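# Find the cracked bed slat and move it to the table

## Task

Six loose slats sit in a bed frame, and one has an internal split that cannot be seen; pressing on the slats is allowed. Remove the split slat and set it down on the table so it does not touch the frame and no part of it sticks out past the table edge. The remaining five slats must end up seated in the frame, held there by nothing but the frame (not by a gripper). Finish by opening the grippers and moving the arms away.

## Robot and tools

Robot: two arms, left_arm and right_arm, each ending in a parallel two-finger gripper with a fisheye wrist camera (cam_left_wrist on left_arm, cam_right_wrist on right_arm, both 616x616). The arm names do not describe sides of an image.

Frame: a single scene frame for everything. Origin sits on the table surface midway between the arms; +x points out across the table, +z points up, and left_arm is on the +y side. Positions are in metres. A gripper's fingers extend along its own +z axis and close along its own y axis. The reported hand position is the point between the finger pads, roughly 1 cm short of the tips; at long reach it can be somewhat wrong, and arms tend to settle a centimetre or more below the commanded height.

Row layout (used by every tool that moves arms): one flat list of 16 numbers covering both arms, always all 16 even if only one arm should move. Order: left_arm x, y, z, qw, qx, qy, qz, opening, then right_arm x, y, z, qw, qx, qy, qz, opening. x, y, z is an absolute target position for that gripper in the scene frame (metres); qw, qx, qy, qz is an absolute target orientation quaternion, w first, in the scene frame. These are poses, not offsets. Opening runs from -1 (closed) to +1 (fully open, 0.094 m). A target more than 0.6 m from the arm's last reported position along any of the gripper's axes is refused. Each control step the controller limits the commanded pose to 70 mm and 16 degrees from the measured pose and favours position over orientation. To hold an orientation steady, resend the same quaternion you chose rather than the drifted one from the last result. To park an arm, resend its last reported pose and desired opening in every call.

execute_actions: argument "actions", a list holding at most one item, plus optional "pictures" (boolean). Empty list: just report state (with pictures). An action item has "rows" (1 to 15 rows of 16 numbers, one row per step of 1/30 s, last row repeated to fill) and "steps" (at most 15, default 15, at least 9). A wait item has only "steps" (up to 300), counted from the previous result, so your reply time eats into it. The result is captured 9 steps before the action ends; those steps then run during your next reply. After that an arm continues only to its last clipped pose, so a distant target may need several calls.

move: argument "target" (one 16-number row as above) and optional "speed" in m/s, 0.002 to 0.5, default 0.25 (turn rate capped at twice that in rad/s). Both grippers follow straight-line paths that finish together, lasting 0.5 to 10 s; a longer path is cut off at 10 s. The opening is applied at the start. Paths ignore obstacles and the other arm, and grippers can lag, stray, or overshoot speed, especially near full reach. Result includes pictures, a "move:" line giving the ending (done, off_target, moving, held, fault) and any limits (paced means the pose was clipped; held means a safety check blocked steps, after which the arm may lurch fast), and each gripper's distance from its target.

wait: argument "seconds", 0 to 10; runs the simulation without new commands.

zoom_image: "camera" (cam_left_wrist or cam_right_wrist) and "region" [x0, y0, x1, y1] in image pixels, origin top-left, at most 504x504.

finished_scene: "scene" is the number of the scene being closed; irreversible, and it grades the result, so only call it once the slats are settled and the arms are clear.

Result lines: a state line per arm (position, quaternion wxyz), grip_measured (finger opening on the command scale; Joint positions' last value is the opening in metres; readings may be off by about 1 mm), joint positions and torques, a Hand target line when nothing is pending, HELD marking steps that were not sent, "pose unreachable" when the clearance check altered a command, FAULT lines, and MOTOR HOT warnings from 85 °C. Joint limits (rad): waist ±2.880, shoulder 0 to 3.142, elbow 0 to 3.019, wrist pitch -1.693 to 1.571, wrist yaw ±1.571, wrist roll ±2.094. Camera calibration (fisheye K, T_world_to_cam) is supplied and may differ slightly from truth.

Gripping: to hold something, command an opening about 0.03 below grip_measured; smaller gaps grip more gently. Finger force tops out near 50 to 62 N per pad, less on very thin parts.

Strategy hint: since the crack is invisible, press each slat gently (e.g. at mid-span with a closed gripper, slowly) and compare sag or joint torques to find the weak one. Then lift it out, place it fully on the table away from the frame, and make sure the other five rest in their places.

Avoid: fast moves into contact and targets far beyond the contact point (they press hard), dropping or knocking anything off the table, the arms colliding or pushing each other, and holding loads long enough to overheat a motor (at 100 °C that arm goes limp and drops what it holds). Thinking time lets the simulation run on, so keep replies brief while holding something.

Each tool is called after "Request:" as name(argument=value, ...), one argument or row to a line, values as JSON.

## Session

Request:
execute_actions(
  actions=[],
)

Scene clock: 0.00 s of 5100.00 s.
left_arm: end_effector_position=(+0.4498, +0.6278, +0.3185) grip_measured=+1.000 end_effector_quat_wxyz=(+0.459, +0.402, +0.557, +0.563) | right_arm: end_effector_position=(+0.1481, -0.0927, +0.2610) grip_measured=+1.000 end_effector_quat_wxyz=(+0.016, +0.986, -0.022, +0.164)
Joint positions: left_arm=[0.844 1.195 0.633 0.628 0.552 1.476 0.094] | right_arm=[ 1.119  0.723  0.894 -1.651  0.32  -1.926  0.094]
Joint velocities: left_arm=[-0.005 -0.015  0.002  0.002 -0.037 -0.037  0.   ] | right_arm=[ 0.005 -0.005 -0.002  0.002  0.022 -0.037  0.   ]
Joint torques (N m, as the arm reports them, + toward a larger angle): no reading
Motor temperatures (°C, as the motors report them): left_arm=[17 18 19 18 17 20] | right_arm=[19 19 17 17 16 19]
Hand target (left_arm): +0.453, +0.631, +0.333; +0.461, +0.401, +0.547, +0.573
Hand target (right_arm): +0.150, -0.089, +0.271; +0.004, +0.985, -0.024, +0.169

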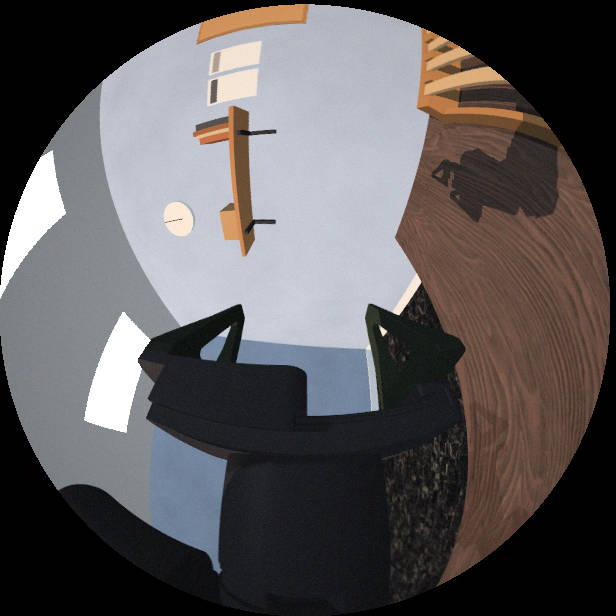

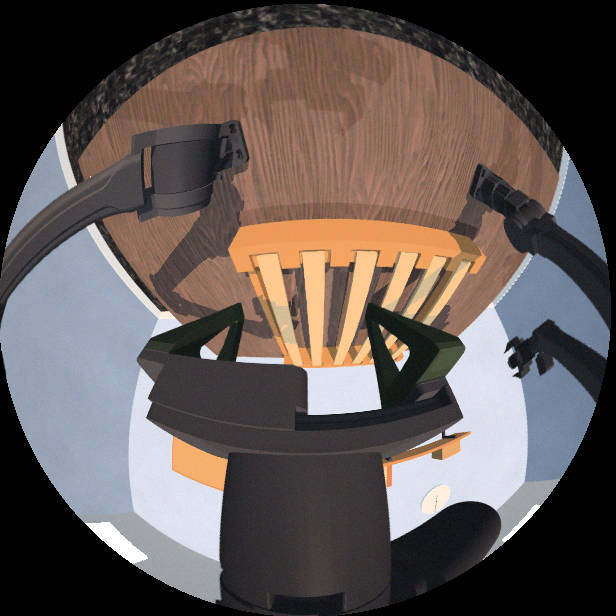

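Request:
zoom_image(
  camera="cam_right_wrist",
  region=[200, 180, 520, 400],
)

Region (200, 180, 520, 400) of cam_right_wrist's 616x616 image, scaled by 1.575, with more detail than that image has; it fills the top 346 rows of this view, and the rest is white.

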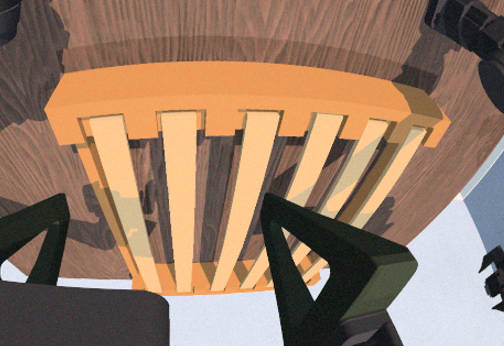

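Request:
move(
  target=[0.35,0.25,0.33,0,0,1,0,1,0.35,-0.2,0.33,0,0.13,-0.991,0,1],
  speed=0.4,
)

Scene clock: 5.47 s of 5100.00 s.
left_arm: end_effector_position=(+0.3387, +0.2585, +0.3101) grip_measured=+1.000 end_effector_quat_wxyz=(+0.015, +0.000, +1.000, -0.017) | right_arm: end_effector_position=(+0.3358, -0.1946, +0.3157) grip_measured=+1.000 end_effector_quat_wxyz=(+0.013, -0.140, +0.990, +0.005)
Joint positions: left_arm=[-0.208  1.107  1.254 -1.681  0.025 -0.237  0.094] | right_arm=[ 0.076  1.141  1.294 -1.698 -0.011 -0.14   0.094]
Joint velocities: left_arm=[-0.005  0.005 -0.007  0.007 -0.066 -0.007  0.   ] | right_arm=[ 0.005 -0.015 -0.007 -0.002 -0.081  0.037  0.   ]
Joint torques (N m, as the arm reports them, + toward a larger angle): left_arm=[ 0.88 -6.84 13.92 -1.03  0.2  -0.11] | right_arm=[-1.55 -4.57 14.13 -0.08 -0.23  0.08]
Motor temperatures (°C, as the motors report them): left_arm=[17 18 21 18 17 20] | right_arm=[19 19 18 17 16 19]
Hand target (left_arm): +0.346, +0.252, +0.326; +0.029, +0.000, +0.999, -0.022
Hand target (right_arm): +0.346, -0.196, +0.329; +0.024, -0.130, +0.991, +0.006
Off the commanded pose (left_arm): 0.024 m, 3 deg.
Off the commanded pose (right_arm): 0.021 m, 2 deg.
joint sent to its limit (left arm) — the command would take joint 4 (wrist pitch) past its lower limit, so that joint was sent only as far as its limit.
joint sent to its limit (right arm) — the command would take joint 4 (wrist pitch) past its lower limit, so that joint was sent only as far as its limit.
Kept back: nothing.
move: off_target (left_arm, right_arm)
camera_calibration (this result's frames):
cam_left_wrist: T_world_to_cam=[[0.00924354, -0.999041, 0.0428026, 0.239281], [-0.834777, 0.0158557, 0.55036, 0.112882], [-0.55051, -0.0408179, -0.83383, 0.580096], [0, 0, 0, 1]] pos_world=[0.411369, 0.26094, 0.411334]
cam_right_wrist: T_world_to_cam=[[0.284696, -0.958544, -0.0119078, -0.279759], [-0.785562, -0.240402, 0.570174, 0.0409297], [-0.5494, -0.152972, -0.821437, 0.538557], [0, 0, 0, 1]] pos_world=[0.407682, -0.175938, 0.415723]

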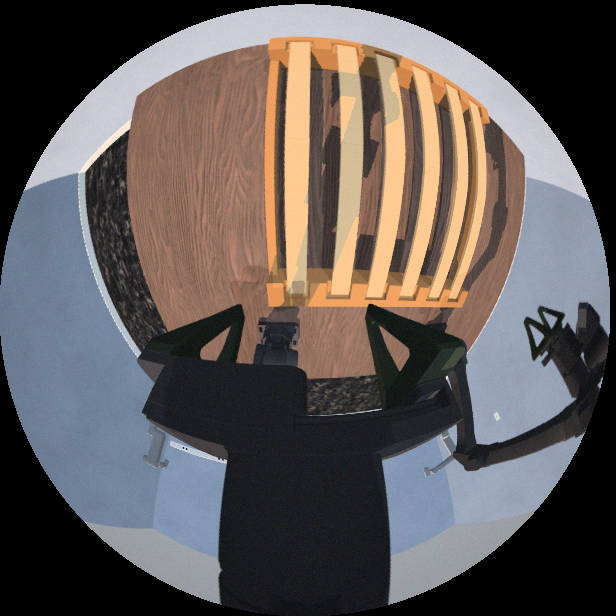

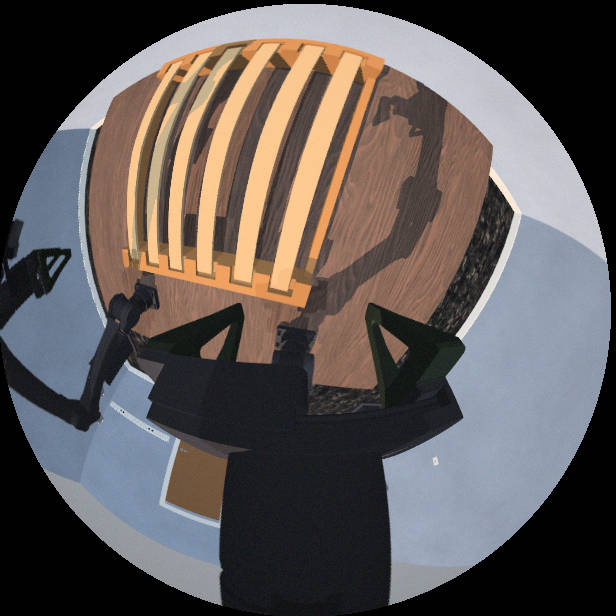

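Request:
move(
  target=[0.48,0.258,0.15,0,0,1,0,-1,0.48,0.002,0.15,0,0,1,0,-1],
  speed=0.3,
)

Scene clock: 8.27 s of 5100.00 s.
left_arm: end_effector_position=(+0.4656, +0.2531, +0.1380) grip_measured=-0.997 end_effector_quat_wxyz=(-0.023, +0.000, +1.000, +0.003) | right_arm: end_effector_position=(+0.4654, -0.0091, +0.1377) grip_measured=-0.987 end_effector_quat_wxyz=(-0.017, -0.002, +1.000, -0.011)
Joint positions: left_arm=[-0.16   1.536  1.195 -1.276  0.002 -0.188  0.   ] | right_arm=[ 0.423  1.7    1.398 -1.307  0.003  0.484  0.001]
Joint velocities: left_arm=[ 0.005  0.005  0.012 -0.002 -0.022 -0.051  0.   ] | right_arm=[-0.015 -0.015 -0.007 -0.022 -0.037  0.007 -0.002]
Joint torques (N m, as the arm reports them, + toward a larger angle): left_arm=[  2.69 -13.39  12.12  -0.34  -0.13   0.09] | right_arm=[ -0.11 -12.27  13.51   0.24   0.02   0.07]
Motor temperatures (°C, as the motors report them): left_arm=[17 18 21 18 17 20] | right_arm=[19 19 19 17 16 19]
Hand target (left_arm): +0.482, +0.256, +0.152; +0.000, -0.000, +1.000, +0.001
Hand target (right_arm): +0.479, +0.001, +0.151; +0.003, -0.000, +1.000, -0.002
Off the commanded pose (left_arm): 0.019 m, 3 deg.
Off the commanded pose (right_arm): 0.022 m, 2 deg.
Kept back: nothing.
move: off_target (left_arm, right_arm)
camera_calibration (this result's frames):
cam_left_wrist: T_world_to_cam=[[0.0100486, -0.999948, 0.00196623, 0.245491], [-0.790262, -0.00673659, 0.612732, 0.290002], [-0.612687, -0.00771093, -0.790288, 0.520772], [0, 0, 0, 1]] pos_world=[0.54578, 0.251448, 0.233384]
cam_right_wrist: T_world_to_cam=[[0.011625, -0.99981, 0.015645, -0.0180207], [-0.78549, 0.000551054, 0.618874, 0.28427], [-0.618766, -0.0194834, -0.785334, 0.520458], [0, 0, 0, 1]] pos_world=[0.545542, -0.00803363, 0.233088]

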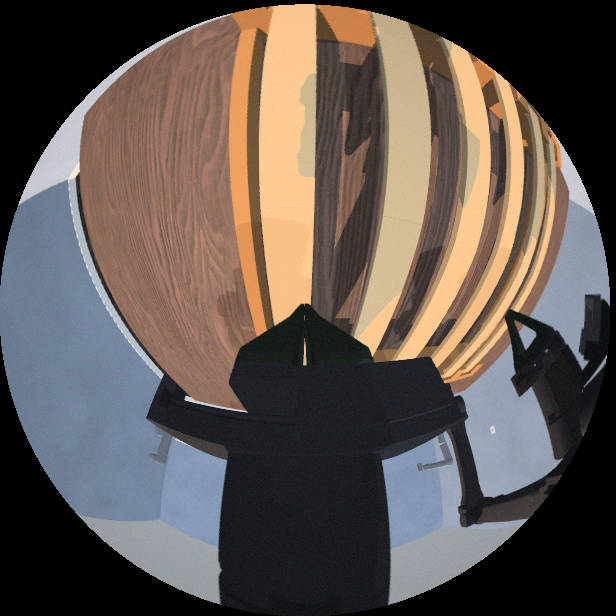

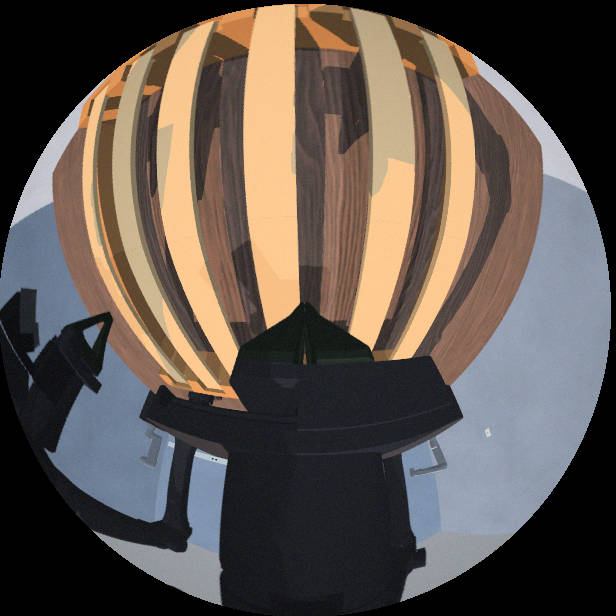

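Request:
move(
  target=[0.50,0.272,0.125,0,0,1,0,-1,0.50,0.027,0.125,0,0,1,0,-1],
  speed=0.1,
)

Request:
execute_actions(
  actions=[
    {"rows":[[0.50,0.272,0.123,0,0,1,0,-1,0.50,0.027,0.123,0,0,1,0,-1],[0.50,0.272,0.121,0,0,1,0,-1,0.50,0.027,0.121,0,0,1,0,-1],[0.50,0.272,0.119,0,0,1,0,-1,0.50,0.027,0.119,0,0,1,0,-1],[0.50,0.272,0.117,0,0,1,0,-1,0.50,0.027,0.117,0,0,1,0,-1],[0.50,0.272,0.115,0,0,1,0,-1,0.50,0.027,0.115,0,0,1,0,-1]],"steps":15},
  ],
)

Scene clock: 9.60 s of 5100.00 s.
left_arm: end_effector_position=(+0.4833, +0.2693, +0.1186) grip_measured=-0.997 end_effector_quat_wxyz=(-0.016, -0.002, +1.000, +0.002) | right_arm: end_effector_position=(+0.4862, +0.0126, +0.1189) grip_measured=-0.987 end_effector_quat_wxyz=(-0.014, +0.001, +1.000, -0.009)
Joint positions: left_arm=[-0.116  1.582  1.195 -1.216  0.001 -0.148  0.   ] | right_arm=[ 0.441  1.782  1.457 -1.278  0.003  0.509  0.001]
Joint velocities: left_arm=[-0.015  0.005 -0.007 -0.002 -0.007 -0.022 -0.001] | right_arm=[-0.005 -0.005 -0.022  0.012 -0.081 -0.007 -0.001]
Joint torques (N m, as the arm reports them, + toward a larger angle): left_arm=[  2.48 -12.77  12.01  -0.33  -0.1    0.09] | right_arm=[  0.41 -12.07  13.42   0.34  -0.14   0.08]
Motor temperatures (°C, as the motors report them): left_arm=[17 18 21 18 17 20] | right_arm=[19 19 19 17 16 19]
Hand target (left_arm): +0.500, +0.272, +0.126; +0.000, +0.000, +1.000, +0.001
Hand target (right_arm): +0.499, +0.027, +0.125; +0.001, +0.000, +1.000, -0.000
Off the commanded pose (left_arm): 0.018 m, 2 deg.
Off the commanded pose (right_arm): 0.021 m, 2 deg.
Kept back: nothing.
move: off_target (left_arm, right_arm)
camera_calibration (this result's frames):
cam_left_wrist: T_world_to_cam=[[0.0138107, -0.99989, 0.00533615, 0.259342], [-0.79887, -0.00782437, 0.601453, 0.321749], [-0.601345, -0.0125694, -0.79889, 0.51325], [0, 0, 0, 1]] pos_world=[0.562095, 0.268283, 0.21513]
cam_right_wrist: T_world_to_cam=[[0.00390869, -0.99991, 0.0128537, 0.00781752], [-0.789388, 0.00480553, 0.613876, 0.314651], [-0.613882, -0.012546, -0.789298, 0.516973], [0, 0, 0, 1]] pos_world=[0.565712, 0.0127907, 0.214789]

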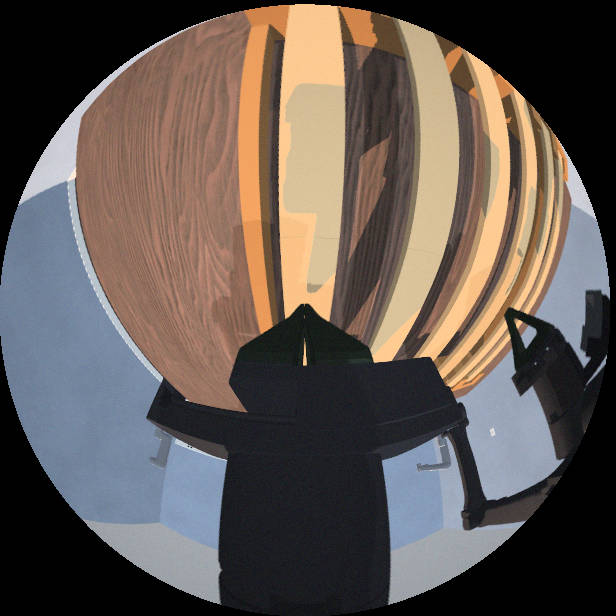

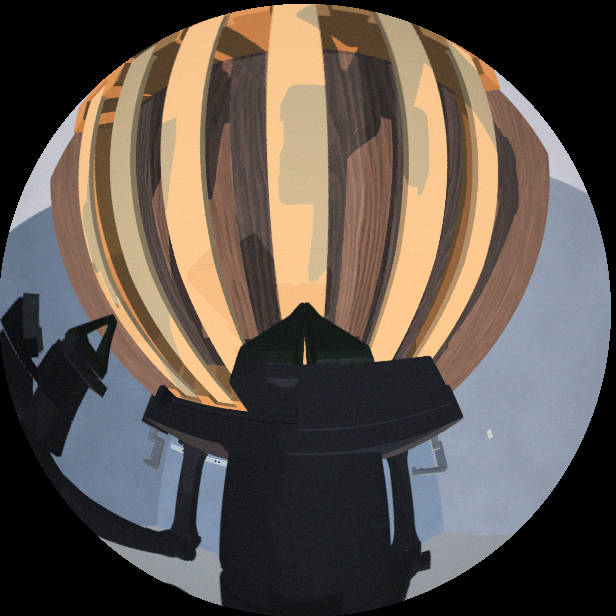

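Scene clock: 9.80 s of 5100.00 s.
left_arm: end_effector_position=(+0.4883, +0.2686, +0.1181) grip_measured=-0.997 end_effector_quat_wxyz=(-0.006, -0.001, +1.000, +0.000) | right_arm: end_effector_position=(+0.4895, +0.0146, +0.1186) grip_measured=-0.987 end_effector_quat_wxyz=(-0.007, +0.002, +1.000, -0.005)
Joint positions: left_arm=[-0.116  1.583  1.195 -1.195  0.001 -0.147  0.   ] | right_arm=[ 0.441  1.782  1.457 -1.263  0.002  0.51   0.001]
Joint velocities: left_arm=[-0.024  0.024  0.017  0.115  0.051 -0.037  0.001] | right_arm=[-0.015 -0.005  0.017  0.061 -0.007 -0.037 -0.001]
Joint torques (N m, as the arm reports them, + toward a larger angle): left_arm=[  2.53 -12.09  10.48  -0.36  -0.05   0.08] | right_arm=[  0.39 -11.69  12.1    0.44  -0.16   0.08]
Motor temperatures (°C, as the motors report them): left_arm=[17 18 21 18 17 20] | right_arm=[19 19 19 17 16 19]
Steps of this call (steps 1 to 6: the first 6 steps of this action). Readings (end_effector_position):
1: left_arm (+0.4836, +0.2692, +0.1186) | right_arm (+0.4862, +0.0127, +0.1189)
2: left_arm (+0.4841, +0.2692, +0.1186) | right_arm (+0.4865, +0.0129, +0.1189)
4: left_arm (+0.4861, +0.2689, +0.1185) | right_arm (+0.4878, +0.0136, +0.1187)
6: the state above

Request:
move(
  target=[0.50,0.272,0.085,0,0,1,0,-1,0.50,0.027,0.085,0,0,1,0,-1],
  speed=0.03,
)

Request:
move(
  target=[0.50,0.272,0.06,0,0,1,0,-1,0.50,0.027,0.06,0,0,1,0,-1],
  speed=0.03,
)

Scene clock: 11.53 s of 5100.00 s.
left_arm: end_effector_position=(+0.4942, +0.2677, +0.1053) grip_measured=-0.997 end_effector_quat_wxyz=(+0.006, -0.001, +1.000, -0.001) | right_arm: end_effector_position=(+0.4995, +0.0201, +0.1007) grip_measured=-0.987 end_effector_quat_wxyz=(+0.007, +0.002, +1.000, +0.002)
Joint positions: left_arm=[-0.116  1.596  1.175 -1.138  0.001 -0.146  0.   ] | right_arm=[ 0.441  1.807  1.443 -1.192  0.002  0.51   0.001]
Joint velocities: left_arm=[-0.015 -0.005 -0.002 -0.017  0.007 -0.007 -0.   ] | right_arm=[-0.005  0.005  0.007  0.007 -0.051 -0.037 -0.   ]
Joint torques (N m, as the arm reports them, + toward a larger angle): left_arm=[  2.56 -10.87   8.1    1.04  -0.03   0.09] | right_arm=[  0.34 -11.95   9.36   0.69  -0.14   0.07]
Motor temperatures (°C, as the motors report them): left_arm=[17 18 21 18 17 20] | right_arm=[19 19 20 17 16 19]
Hand target (left_arm): +0.499, +0.272, +0.086; -0.000, +0.000, +1.000, +0.000
Hand target (right_arm): +0.499, +0.027, +0.085; +0.000, +0.000, +1.000, -0.000
Off your previous action's commanded pose (left_arm): 0.011 m, 1 deg at its last step (step 9 of this call).
Off your previous action's commanded pose (right_arm): 0.015 m, 1 deg at its last step (step 9 of this call).
Off the commanded pose (left_arm): 0.022 m, 1 deg.
Off the commanded pose (right_arm): 0.017 m, 1 deg.
Kept back: nothing.
move: off_target (left_arm, right_arm)
camera_calibration (this result's frames):
cam_left_wrist: T_world_to_cam=[[0.0115261, -0.999859, 0.0121894, 0.25807], [-0.824014, -0.00259196, 0.566564, 0.353113], [-0.566452, -0.0165745, -0.823928, 0.49565], [0, 0, 0, 1]] pos_world=[0.568757, 0.267164, 0.205173]
cam_right_wrist: T_world_to_cam=[[0.00308247, -0.999946, -0.00991106, 0.018154], [-0.813608, -0.00827021, 0.581355, 0.351894], [-0.581406, 0.00627171, -0.81359, 0.49674], [0, 0, 0, 1]] pos_world=[0.575055, 0.0179479, 0.199747]

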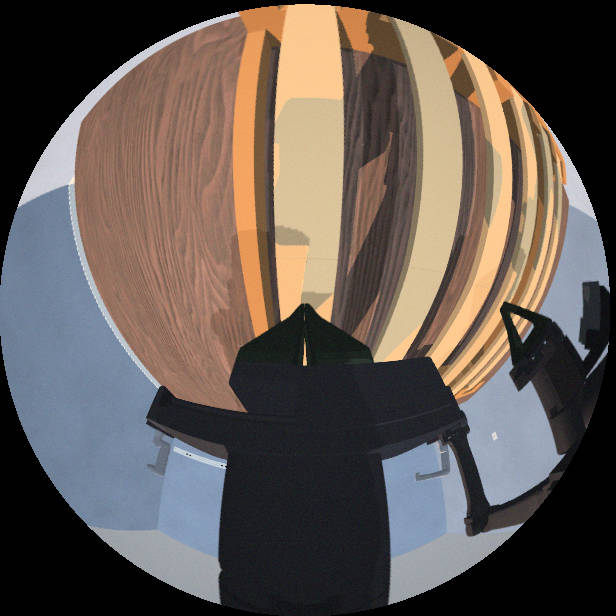

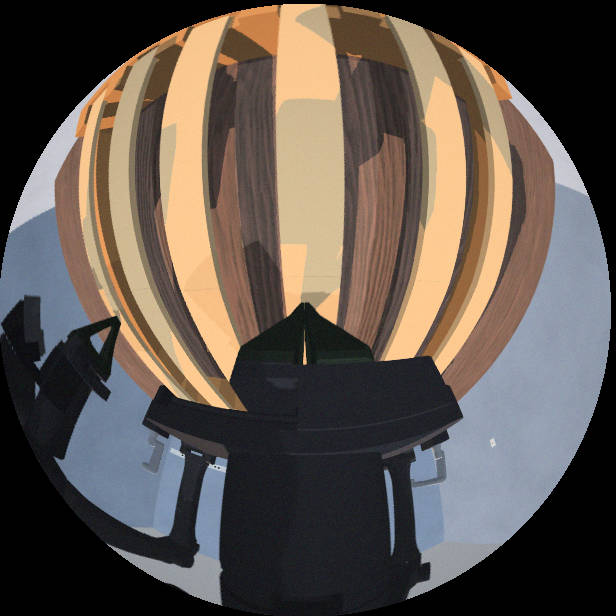

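Scene clock: 13.30 s of 5100.00 s.
left_arm: end_effector_position=(+0.4940, +0.2677, +0.1021) grip_measured=-0.997 end_effector_quat_wxyz=(+0.015, -0.001, +1.000, -0.003) | right_arm: end_effector_position=(+0.4994, +0.0200, +0.0976) grip_measured=-0.987 end_effector_quat_wxyz=(+0.012, +0.002, +1.000, +0.005)
Joint positions: left_arm=[-0.116  1.588  1.155 -1.107  0.001 -0.146  0.   ] | right_arm=[ 0.441  1.803  1.428 -1.17   0.002  0.511  0.001]
Joint velocities: left_arm=[-0.005 -0.024 -0.002 -0.007 -0.007  0.051  0.001] | right_arm=[-0.015 -0.015 -0.002 -0.007  0.007 -0.007 -0.   ]
Joint torques (N m, as the arm reports them, + toward a larger angle): left_arm=[ 2.45 -8.04  6.47  2.59 -0.01  0.09] | right_arm=[ 0.24 -9.87  7.37  1.93 -0.16  0.05]
Motor temperatures (°C, as the motors report them): left_arm=[17 18 21 18 17 20] | right_arm=[19 19 19 17 16 19]
Hand target (left_arm): +0.497, +0.272, +0.062; -0.000, -0.000, +1.000, -0.000
Hand target (right_arm): +0.498, +0.026, +0.062; -0.000, -0.000, +1.000, -0.000
Off the commanded pose (left_arm): 0.043 m, 2 deg.
Off the commanded pose (right_arm): 0.038 m, 1 deg.
Kept back: nothing.
move: off_target (left_arm, right_arm)
camera_calibration (this result's frames):
cam_left_wrist: T_world_to_cam=[[0.0112565, -0.99982, 0.0152809, 0.257954], [-0.834975, -0.000990188, 0.550287, 0.361382], [-0.550172, -0.0189535, -0.834836, 0.486577], [0, 0, 0, 1]] pos_world=[0.566543, 0.267488, 0.203406]
cam_right_wrist: T_world_to_cam=[[0.00282279, -0.99988, -0.0152554, 0.0187242], [-0.819196, -0.0110613, 0.573408, 0.357284], [-0.573507, 0.0108785, -0.819128, 0.490618], [0, 0, 0, 1]] pos_world=[0.574006, 0.0173367, 0.197295]

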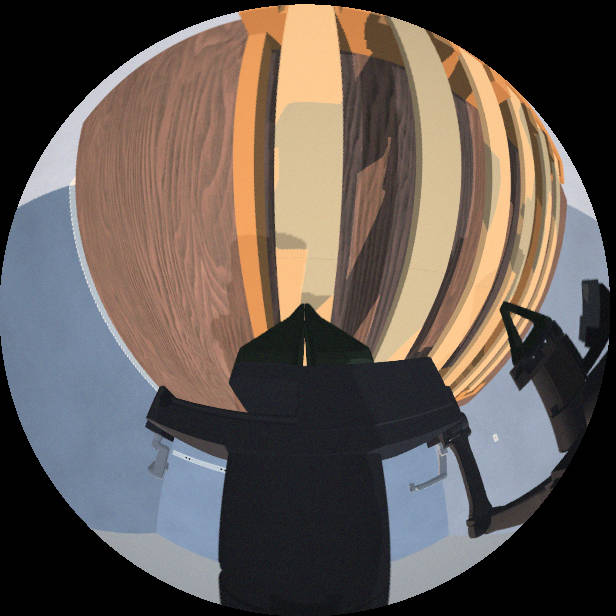

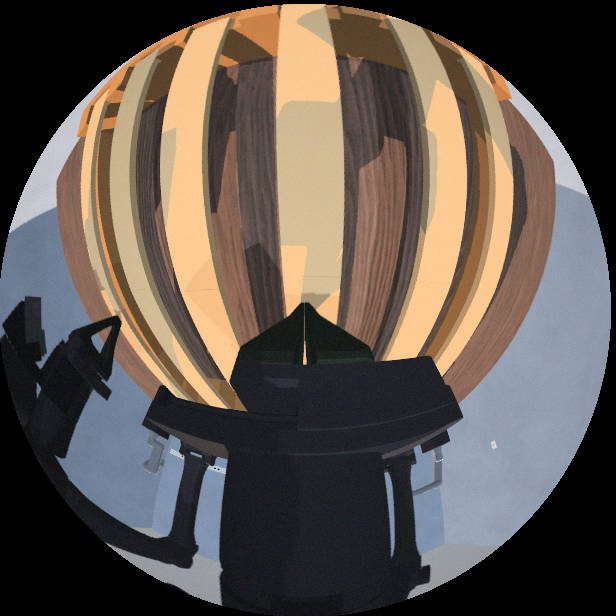

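Request:
move(
  target=[0.50,0.272,0.035,0,0,1,0,-1,0.50,0.027,0.035,0,0,1,0,-1],
  speed=0.04,
)

Request:
move(
  target=[0.50,0.272,0.145,0,0,1,0,-1,0.50,0.027,0.145,0,0,1,0,-1],
  speed=0.15,
)

Request:
move(
  target=[0.50,0.178,0.135,0,0,1,0,-1,0.50,-0.075,0.135,0,0,1,0,-1],
  speed=0.15,
)

Scene clock: 16.23 s of 5100.00 s.
left_arm: end_effector_position=(+0.4936, +0.2678, +0.1002) grip_measured=-0.997 end_effector_quat_wxyz=(+0.030, -0.000, +1.000, -0.005) | right_arm: end_effector_position=(+0.4991, +0.0200, +0.0959) grip_measured=-0.987 end_effector_quat_wxyz=(+0.024, +0.002, +1.000, +0.012)
Joint positions: left_arm=[-0.116  1.572  1.13  -1.068  0.001 -0.145  0.   ] | right_arm=[ 0.441  1.788  1.4   -1.13   0.002  0.511  0.001]
Joint velocities: left_arm=[ 0.015  0.005 -0.017  0.007 -0.022 -0.037  0.001] | right_arm=[-0.015 -0.005 -0.007 -0.022 -0.066  0.007 -0.002]
Joint torques (N m, as the arm reports them, + toward a larger angle): left_arm=[ 2.36 -5.05  5.34  3.65  0.    0.09] | right_arm=[ 0.24 -7.31  6.38  2.5  -0.14  0.04]
Motor temperatures (°C, as the motors report them): left_arm=[17 18 21 18 17 20] | right_arm=[19 19 19 17 16 19]
Hand target (left_arm): +0.493, +0.273, +0.041; -0.000, -0.000, +1.000, -0.000
Hand target (right_arm): +0.495, +0.024, +0.039; -0.000, -0.000, +1.000, -0.000
Off the commanded pose (left_arm): 0.066 m, 3 deg.
Off the commanded pose (right_arm): 0.061 m, 3 deg.
Kept back: nothing.
move: off_target (left_arm, right_arm)
camera_calibration (this result's frames):
cam_left_wrist: T_world_to_cam=[[0.0099919, -0.999755, 0.0197428, 0.258195], [-0.850419, 0.00188992, 0.526103, 0.371407], [-0.526012, -0.0220464, -0.850192, 0.475282], [0, 0, 0, 1]] pos_world=[0.563275, 0.267908, 0.203585]
cam_right_wrist: T_world_to_cam=[[0.00339218, -0.999562, -0.0293869, 0.0197027], [-0.833179, -0.019076, 0.552674, 0.367186], [-0.552993, 0.0226098, -0.832879, 0.47993], [0, 0, 0, 1]] pos_world=[0.571263, 0.0158474, 0.197369]

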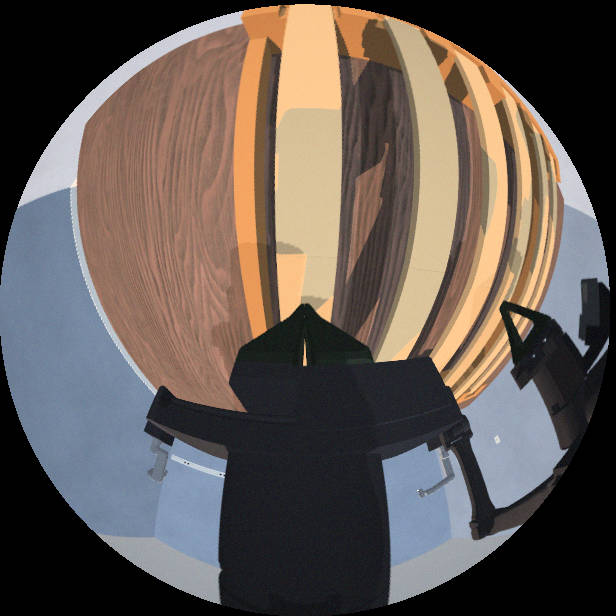

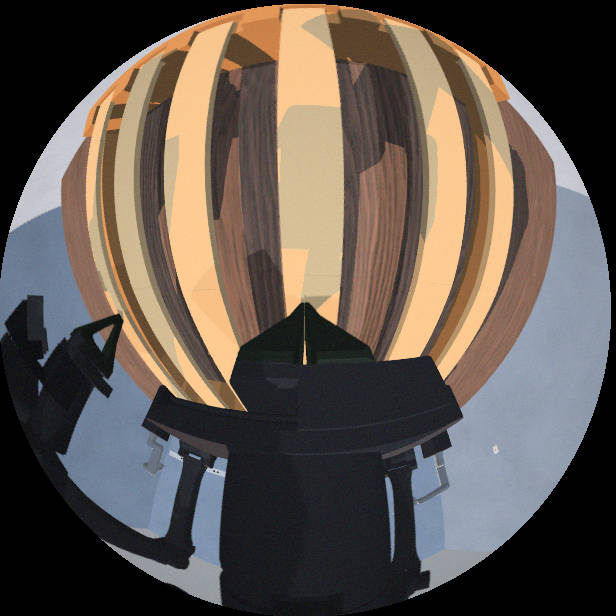

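Scene clock: 17.03 s of 5100.00 s.
left_arm: end_effector_position=(+0.4872, +0.2687, +0.1399) grip_measured=-0.997 end_effector_quat_wxyz=(-0.004, -0.000, +1.000, -0.000) | right_arm: end_effector_position=(+0.4930, +0.0167, +0.1380) grip_measured=-0.987 end_effector_quat_wxyz=(-0.006, +0.002, +1.000, -0.004)
Joint positions: left_arm=[-0.116  1.557  1.225 -1.247  0.001 -0.145  0.   ] | right_arm=[ 0.441  1.776  1.502 -1.311  0.002  0.511  0.001]
Joint velocities: left_arm=[ 0.005  0.005 -0.002 -0.002  0.051 -0.022 -0.001] | right_arm=[ 0.005  0.015 -0.002  0.002 -0.022  0.051  0.   ]
Joint torques (N m, as the arm reports them, + toward a larger angle): left_arm=[  2.43 -12.01  12.22  -1.04  -0.02   0.08] | right_arm=[  0.23 -12.54  12.83  -0.18  -0.16   0.06]
Motor temperatures (°C, as the motors report them): left_arm=[17 18 21 18 17 20] | right_arm=[19 19 20 17 16 19]
Hand target (left_arm): +0.499, +0.272, +0.145; +0.000, -0.000, +1.000, -0.000
Hand target (right_arm): +0.500, +0.027, +0.145; +0.000, -0.000, +1.000, +0.000
Off the commanded pose (left_arm): 0.014 m, 0 deg.
Off the commanded pose (right_arm): 0.014 m, 1 deg.
Kept back: nothing.
move: off_target (left_arm, right_arm)
camera_calibration (this result's frames):
cam_left_wrist: T_world_to_cam=[[0.0109687, -0.999898, 0.0091588, 0.259456], [-0.812958, -0.00358417, 0.582311, 0.320437], [-0.582219, -0.0138329, -0.812915, 0.525611], [0, 0, 0, 1]] pos_world=[0.563677, 0.267849, 0.238307]
cam_right_wrist: T_world_to_cam=[[0.00261702, -0.999991, 0.00341216, 0.0135155], [-0.798387, -0.0000347818, 0.602144, 0.314459], [-0.602139, -0.00430005, -0.79838, 0.531634], [0, 0, 0, 1]] pos_world=[0.571142, 0.0158124, 0.23505]

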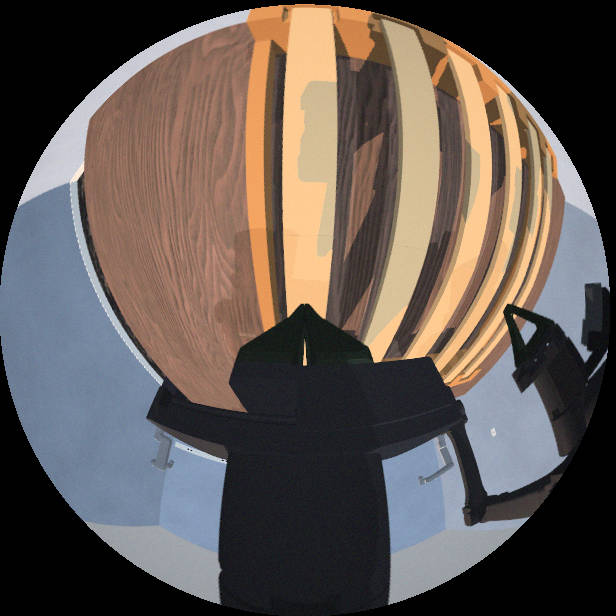

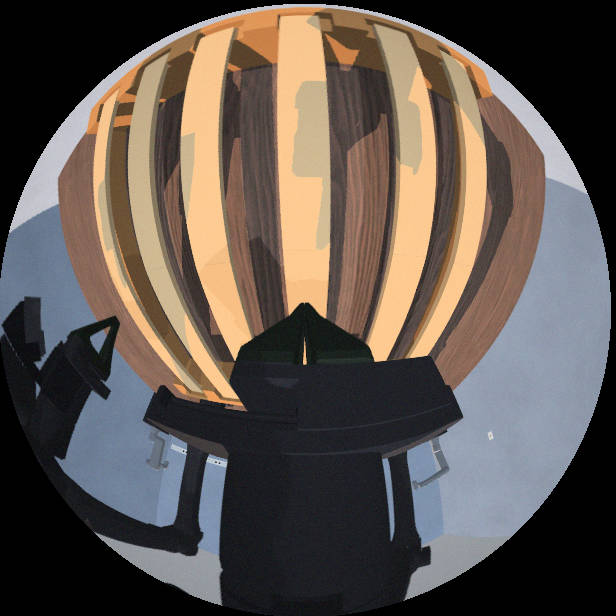

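Scene clock: 18.13 s of 5100.00 s.
left_arm: end_effector_position=(+0.4830, +0.1857, +0.1270) grip_measured=-0.997 end_effector_quat_wxyz=(-0.015, +0.005, +1.000, +0.004) | right_arm: end_effector_position=(+0.4967, -0.0747, +0.1253) grip_measured=-0.987 end_effector_quat_wxyz=(-0.016, +0.004, +1.000, -0.005)
Joint positions: left_arm=[-0.297  1.621  1.266 -1.247  0.002 -0.317  0.   ] | right_arm=[ 0.274  1.712  1.379 -1.271 -0.     0.348  0.001]
Joint velocities: left_arm=[-0.005 -0.015 -0.007 -0.012 -0.007 -0.051 -0.001] | right_arm=[ 0.005 -0.005  0.007  0.012 -0.022 -0.007 -0.   ]
Joint torques (N m, as the arm reports them, + toward a larger angle): left_arm=[  1.37 -13.25  12.86  -0.61   0.09  -0.1 ] | right_arm=[ -0.59 -13.95   9.43   0.5   -0.16  -0.07]
Motor temperatures (°C, as the motors report them): left_arm=[17 18 22 18 17 20] | right_arm=[19 19 20 17 16 19]
Hand target (left_arm): +0.498, +0.178, +0.136; -0.001, +0.000, +1.000, -0.002
Hand target (right_arm): +0.500, -0.074, +0.135; -0.001, +0.000, +1.000, +0.001
Off the commanded pose (left_arm): 0.020 m, 2 deg.
Off the commanded pose (right_arm): 0.010 m, 2 deg.
Kept back: nothing.
move: off_target (left_arm)
camera_calibration (this result's frames):
cam_left_wrist: T_world_to_cam=[[0.0015506, -0.999998, 0.0015096, 0.182146], [-0.799989, -0.000334674, 0.600015, 0.315096], [-0.600013, -0.00213805, -0.799987, 0.516311], [0, 0, 0, 1]] pos_world=[0.561585, 0.183355, 0.223705]
cam_right_wrist: T_world_to_cam=[[-0.00119895, -0.999984, 0.00551268, -0.0761825], [-0.786934, 0.00434501, 0.617022, 0.317781], [-0.617036, -0.00359833, -0.786927, 0.529327], [0, 0, 0, 1]] pos_world=[0.576595, -0.0756574, 0.220884]

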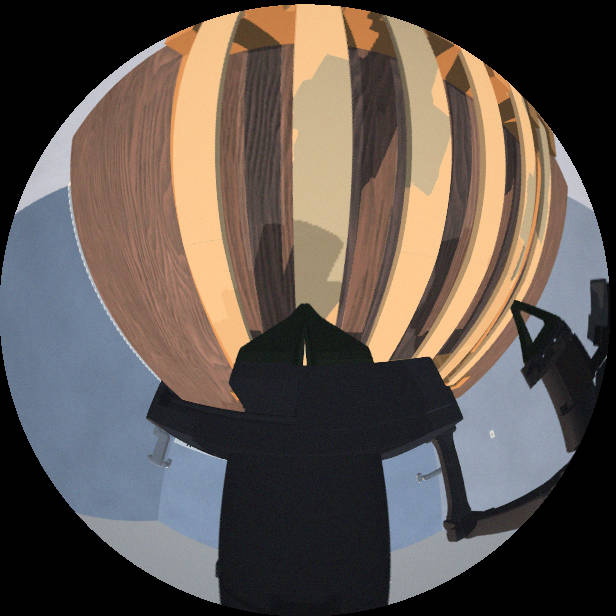

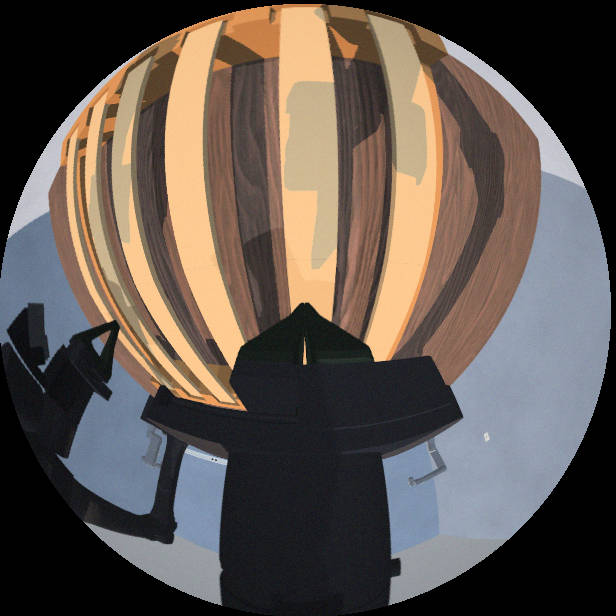

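Request:
move(
  target=[0.50,0.168,0.085,0,0,1,0,-1,0.50,-0.082,0.085,0,0,1,0,-1],
  speed=0.04,
)

Request:
move(
  target=[0.50,0.168,0.035,0,0,1,0,-1,0.50,-0.082,0.035,0,0,1,0,-1],
  speed=0.05,
)

Request:
move(
  target=[0.50,0.168,0.145,0,0,1,0,-1,0.50,-0.082,0.145,0,0,1,0,-1],
  speed=0.15,
)

Request:
move(
  target=[0.50,0.082,0.135,0,0,1,0,-1,0.50,-0.168,0.135,0,0,1,0,-1],
  speed=0.15,
)

Scene clock: 19.97 s of 5100.00 s.
left_arm: end_effector_position=(+0.4997, +0.1758, +0.1002) grip_measured=-0.997 end_effector_quat_wxyz=(+0.006, -0.002, +1.000, -0.003) | right_arm: end_effector_position=(+0.4942, -0.0756, +0.0984) grip_measured=-0.987 end_effector_quat_wxyz=(-0.001, -0.003, +1.000, -0.000)
Joint positions: left_arm=[-0.306  1.667  1.249 -1.139  0.002 -0.338  0.   ] | right_arm=[ 0.274  1.712  1.304 -1.164 -0.     0.334  0.001]
Joint velocities: left_arm=[ 0.015 -0.005  0.002 -0.017  0.037  0.037 -0.001] | right_arm=[ 0.005  0.005 -0.002  0.002  0.007 -0.037  0.   ]
Joint torques (N m, as the arm reports them, + toward a larger angle): left_arm=[  0.53 -12.59   8.57   0.21  -0.06  -0.11] | right_arm=[ -1.97 -11.15   8.13   1.21  -0.06  -0.09]
Motor temperatures (°C, as the motors report them): left_arm=[17 18 22 18 17 20] | right_arm=[19 19 20 17 16 19]
Hand target (left_arm): +0.500, +0.168, +0.085; -0.000, +0.000, +1.000, +0.000
Hand target (right_arm): +0.499, -0.082, +0.085; -0.000, +0.000, +1.000, -0.000
Off the commanded pose (left_arm): 0.017 m, 1 deg.
Off the commanded pose (right_arm): 0.016 m, 0 deg.
Kept back: nothing.
move: off_target (left_arm, right_arm)
camera_calibration (this result's frames):
cam_left_wrist: T_world_to_cam=[[0.0137712, -0.999785, 0.0155338, 0.164679], [-0.824936, -0.00258088, 0.56522, 0.360916], [-0.565058, -0.0205981, -0.824794, 0.493072], [0, 0, 0, 1]] pos_world=[0.574079, 0.175732, 0.200128]
cam_right_wrist: T_world_to_cam=[[0.0132902, -0.999899, -0.0051048, -0.0830164], [-0.804882, -0.013727, 0.593276, 0.342285], [-0.593286, -0.00377597, -0.804983, 0.496672], [0, 0, 0, 1]] pos_world=[0.571271, -0.076434, 0.196319]

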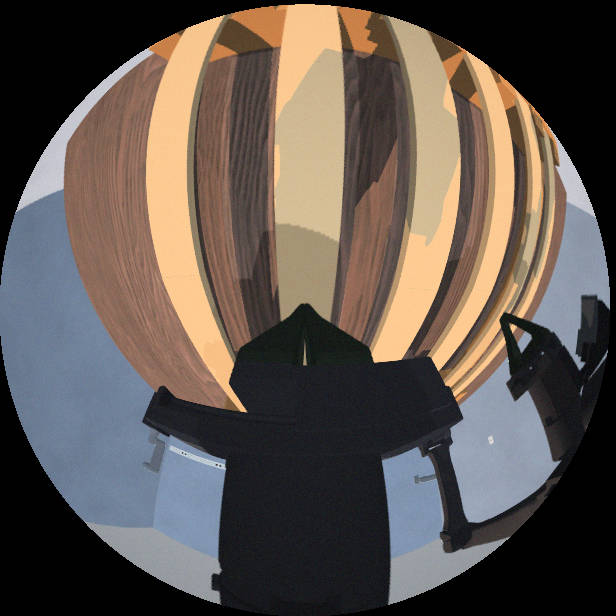

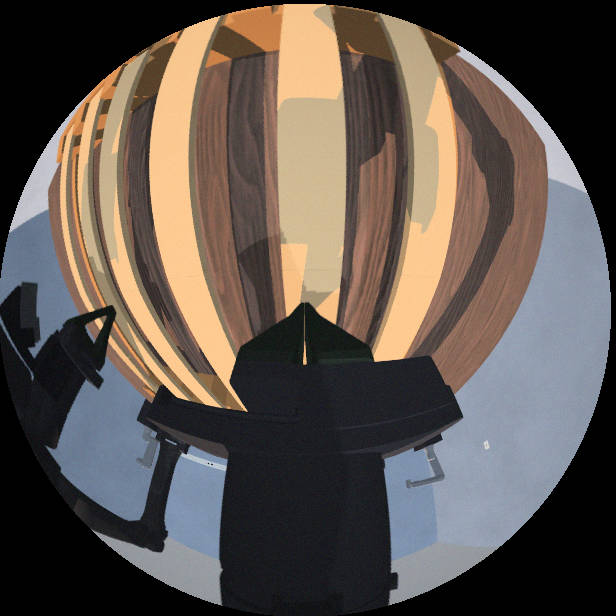

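Scene clock: 21.50 s of 5100.00 s.
left_arm: end_effector_position=(+0.5002, +0.1756, +0.0831) grip_measured=-0.997 end_effector_quat_wxyz=(+0.023, -0.002, +1.000, -0.009) | right_arm: end_effector_position=(+0.4935, -0.0758, +0.0945) grip_measured=-0.987 end_effector_quat_wxyz=(+0.025, -0.004, +1.000, +0.009)
Joint positions: left_arm=[-0.306  1.667  1.198 -1.053  0.002 -0.338  0.   ] | right_arm=[ 0.274  1.682  1.252 -1.087 -0.001  0.332  0.001]
Joint velocities: left_arm=[-0.015 -0.005  0.012 -0.002 -0.037  0.022 -0.   ] | right_arm=[ 0.005 -0.005  0.002 -0.012  0.11  -0.081 -0.001]
Joint torques (N m, as the arm reports them, + toward a larger angle): left_arm=[ 0.66 -8.11  6.78  2.07 -0.06 -0.11] | right_arm=[-2.   -5.55  6.05  2.62 -0.1  -0.1 ]
Motor temperatures (°C, as the motors report them): left_arm=[17 18 22 18 17 20] | right_arm=[19 19 20 17 16 19]
Hand target (left_arm): +0.497, +0.169, +0.038; +0.000, +0.000, +1.000, -0.000
Hand target (right_arm): +0.494, -0.084, +0.039; -0.001, -0.000, +1.000, +0.000
Off the commanded pose (left_arm): 0.049 m, 3 deg.
Off the commanded pose (right_arm): 0.060 m, 3 deg.
Kept back: nothing.
move: off_target (left_arm, right_arm)
camera_calibration (this result's frames):
cam_left_wrist: T_world_to_cam=[[0.0130379, -0.999529, 0.027764, 0.164057], [-0.843603, 0.00391104, 0.536954, 0.381569], [-0.53681, -0.0304225, -0.843155, 0.468387], [0, 0, 0, 1]] pos_world=[0.571188, 0.176737, 0.185483]
cam_right_wrist: T_world_to_cam=[[0.0151796, -0.999617, -0.0231486, -0.0824269], [-0.834615, -0.0254163, 0.550247, 0.361875], [-0.550624, 0.0109676, -0.834681, 0.475925], [0, 0, 0, 1]] pos_world=[0.565334, -0.0784175, 0.196217]

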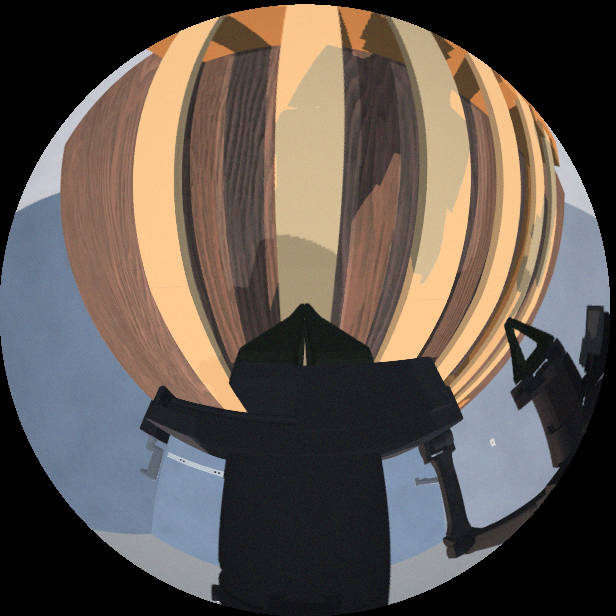

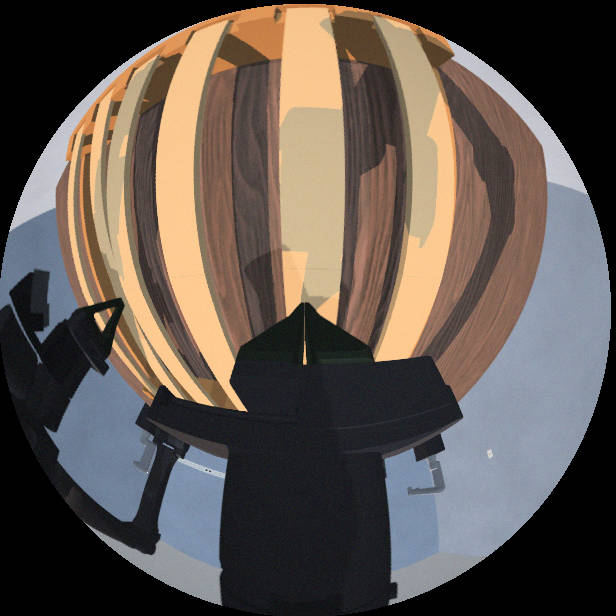

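Scene clock: 22.33 s of 5100.00 s.
left_arm: end_effector_position=(+0.4900, +0.1784, +0.1324) grip_measured=-0.997 end_effector_quat_wxyz=(-0.013, -0.001, +1.000, +0.004) | right_arm: end_effector_position=(+0.4871, -0.0796, +0.1354) grip_measured=-0.987 end_effector_quat_wxyz=(-0.010, -0.003, +1.000, -0.003)
Joint positions: left_arm=[-0.307  1.636  1.3   -1.262  0.002 -0.339  0.   ] | right_arm=[ 0.271  1.669  1.351 -1.273 -0.001  0.331  0.001]
Joint velocities: left_arm=[-0.005 -0.005  0.012 -0.007  0.007 -0.007  0.   ] | right_arm=[-0.005  0.005  0.002  0.002  0.007  0.051 -0.   ]
Joint torques (N m, as the arm reports them, + toward a larger angle): left_arm=[  0.75 -14.65  12.35  -1.19  -0.01  -0.11] | right_arm=[ -1.79 -11.69  12.7   -0.13  -0.09  -0.11]
Motor temperatures (°C, as the motors report them): left_arm=[17 18 22 18 17 20] | right_arm=[19 19 20 17 16 19]
Hand target (left_arm): +0.498, +0.168, +0.145; -0.000, -0.000, +1.000, -0.001
Hand target (right_arm): +0.500, -0.082, +0.145; +0.000, +0.000, +1.000, +0.000
Off the commanded pose (left_arm): 0.019 m, 2 deg.
Off the commanded pose (right_arm): 0.016 m, 1 deg.
Kept back: nothing.
move: off_target (left_arm, right_arm)
camera_calibration (this result's frames):
cam_left_wrist: T_world_to_cam=[[0.0133381, -0.99991, 0.00156922, 0.169007], [-0.80255, -0.00976935, 0.596505, 0.320888], [-0.596436, -0.00921564, -0.802608, 0.52464], [0, 0, 0, 1]] pos_world=[0.568189, 0.176962, 0.229404]
cam_right_wrist: T_world_to_cam=[[0.0128636, -0.999917, 0.000484685, -0.087319], [-0.79422, -0.00992288, 0.60755, 0.307679], [-0.607495, -0.00820023, -0.794282, 0.527314], [0, 0, 0, 1]] pos_world=[0.565828, -0.0799346, 0.231948]

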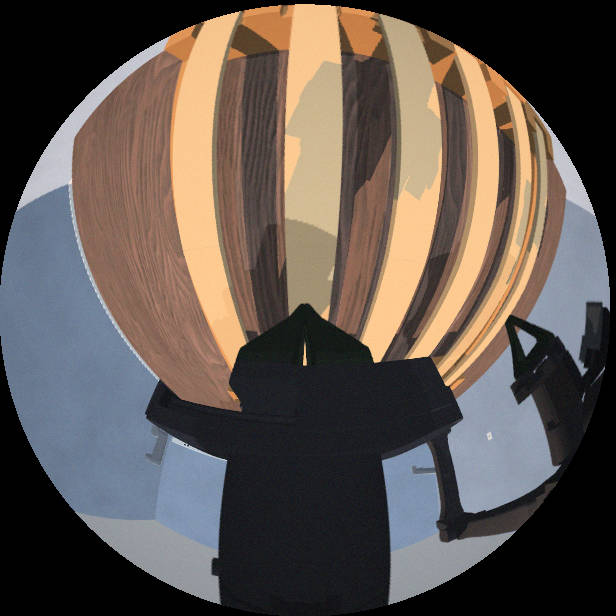

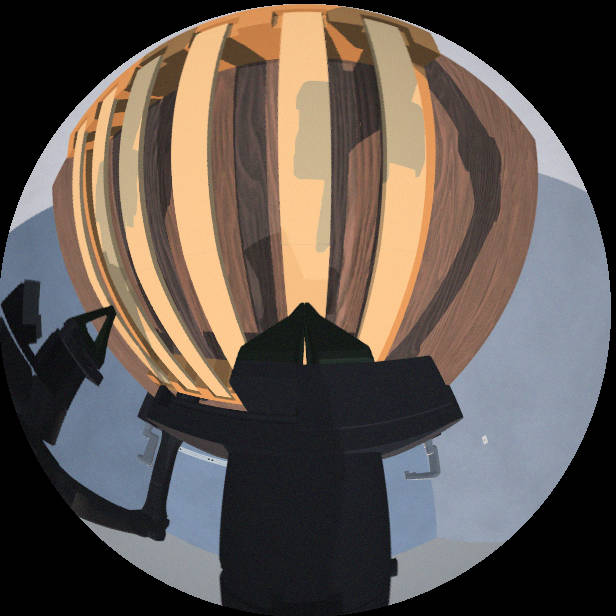

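Scene clock: 23.43 s of 5100.00 s.
left_arm: end_effector_position=(+0.4876, +0.0911, +0.1289) grip_measured=-0.997 end_effector_quat_wxyz=(-0.008, +0.005, +1.000, +0.003) | right_arm: end_effector_position=(+0.4963, -0.1662, +0.1232) grip_measured=-0.987 end_effector_quat_wxyz=(-0.019, +0.003, +1.000, -0.003)
Joint positions: left_arm=[-0.474  1.715  1.393 -1.265  0.002 -0.493  0.   ] | right_arm=[ 0.091  1.662  1.307 -1.255 -0.001  0.163  0.001]
Joint velocities: left_arm=[ 0.005 -0.005  0.002 -0.007  0.051 -0.037  0.   ] | right_arm=[-0.015 -0.015  0.002 -0.002  0.007  0.037 -0.001]
Joint torques (N m, as the arm reports them, + toward a larger angle): left_arm=[  1.29 -14.5   12.94  -1.15   0.06  -0.11] | right_arm=[ -1.03 -13.76   9.35   0.45  -0.16  -0.09]
Motor temperatures (°C, as the motors report them): left_arm=[17 18 22 18 17 20] | right_arm=[19 20 20 17 16 19]
Hand target (left_arm): +0.498, +0.082, +0.135; -0.001, +0.000, +1.000, -0.001
Hand target (right_arm): +0.500, -0.167, +0.135; -0.001, +0.000, +1.000, +0.001
Off the commanded pose (left_arm): 0.017 m, 1 deg.
Off the commanded pose (right_arm): 0.013 m, 2 deg.
Kept back: nothing.
move: off_target (left_arm, right_arm)
camera_calibration (this result's frames):
cam_left_wrist: T_world_to_cam=[[0.00146337, -0.999994, 0.00303037, 0.0874354], [-0.808716, 0.000599014, 0.588198, 0.323316], [-0.588197, -0.00331146, -0.808711, 0.515876], [0, 0, 0, 1]] pos_world=[0.56478, 0.0889495, 0.226756]
cam_right_wrist: T_world_to_cam=[[0.000216819, -1, 0.000187071, -0.167705], [-0.782263, -0.0000530735, 0.622949, 0.315465], [-0.622949, -0.000281406, -0.782263, 0.530008], [0, 0, 0, 1]] pos_world=[0.57698, -0.167539, 0.218118]

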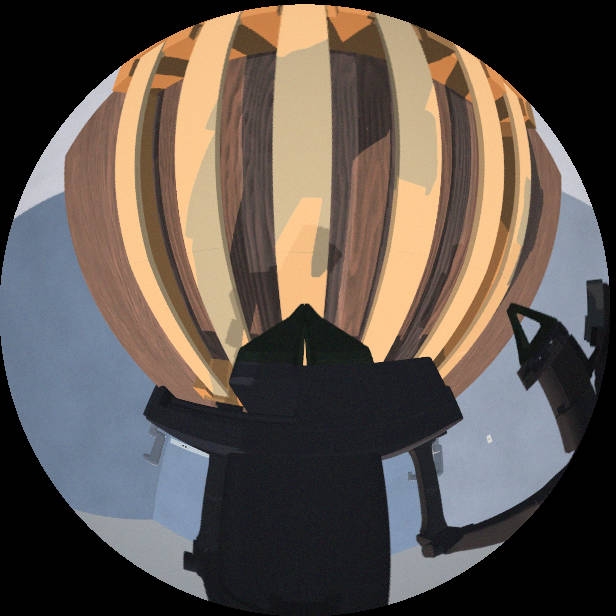

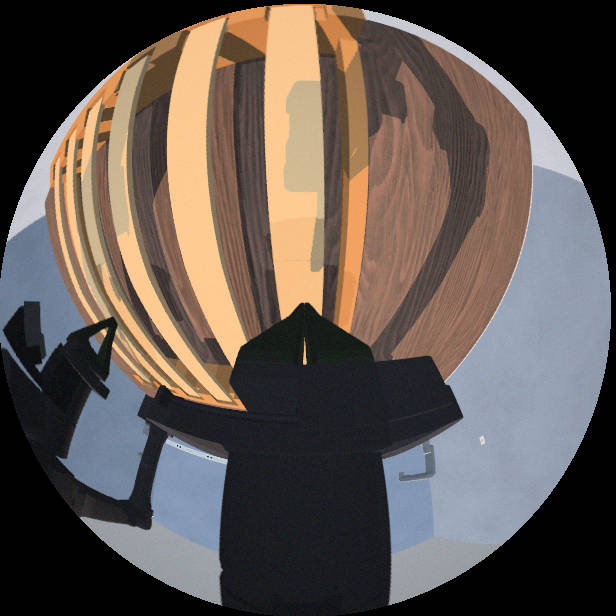

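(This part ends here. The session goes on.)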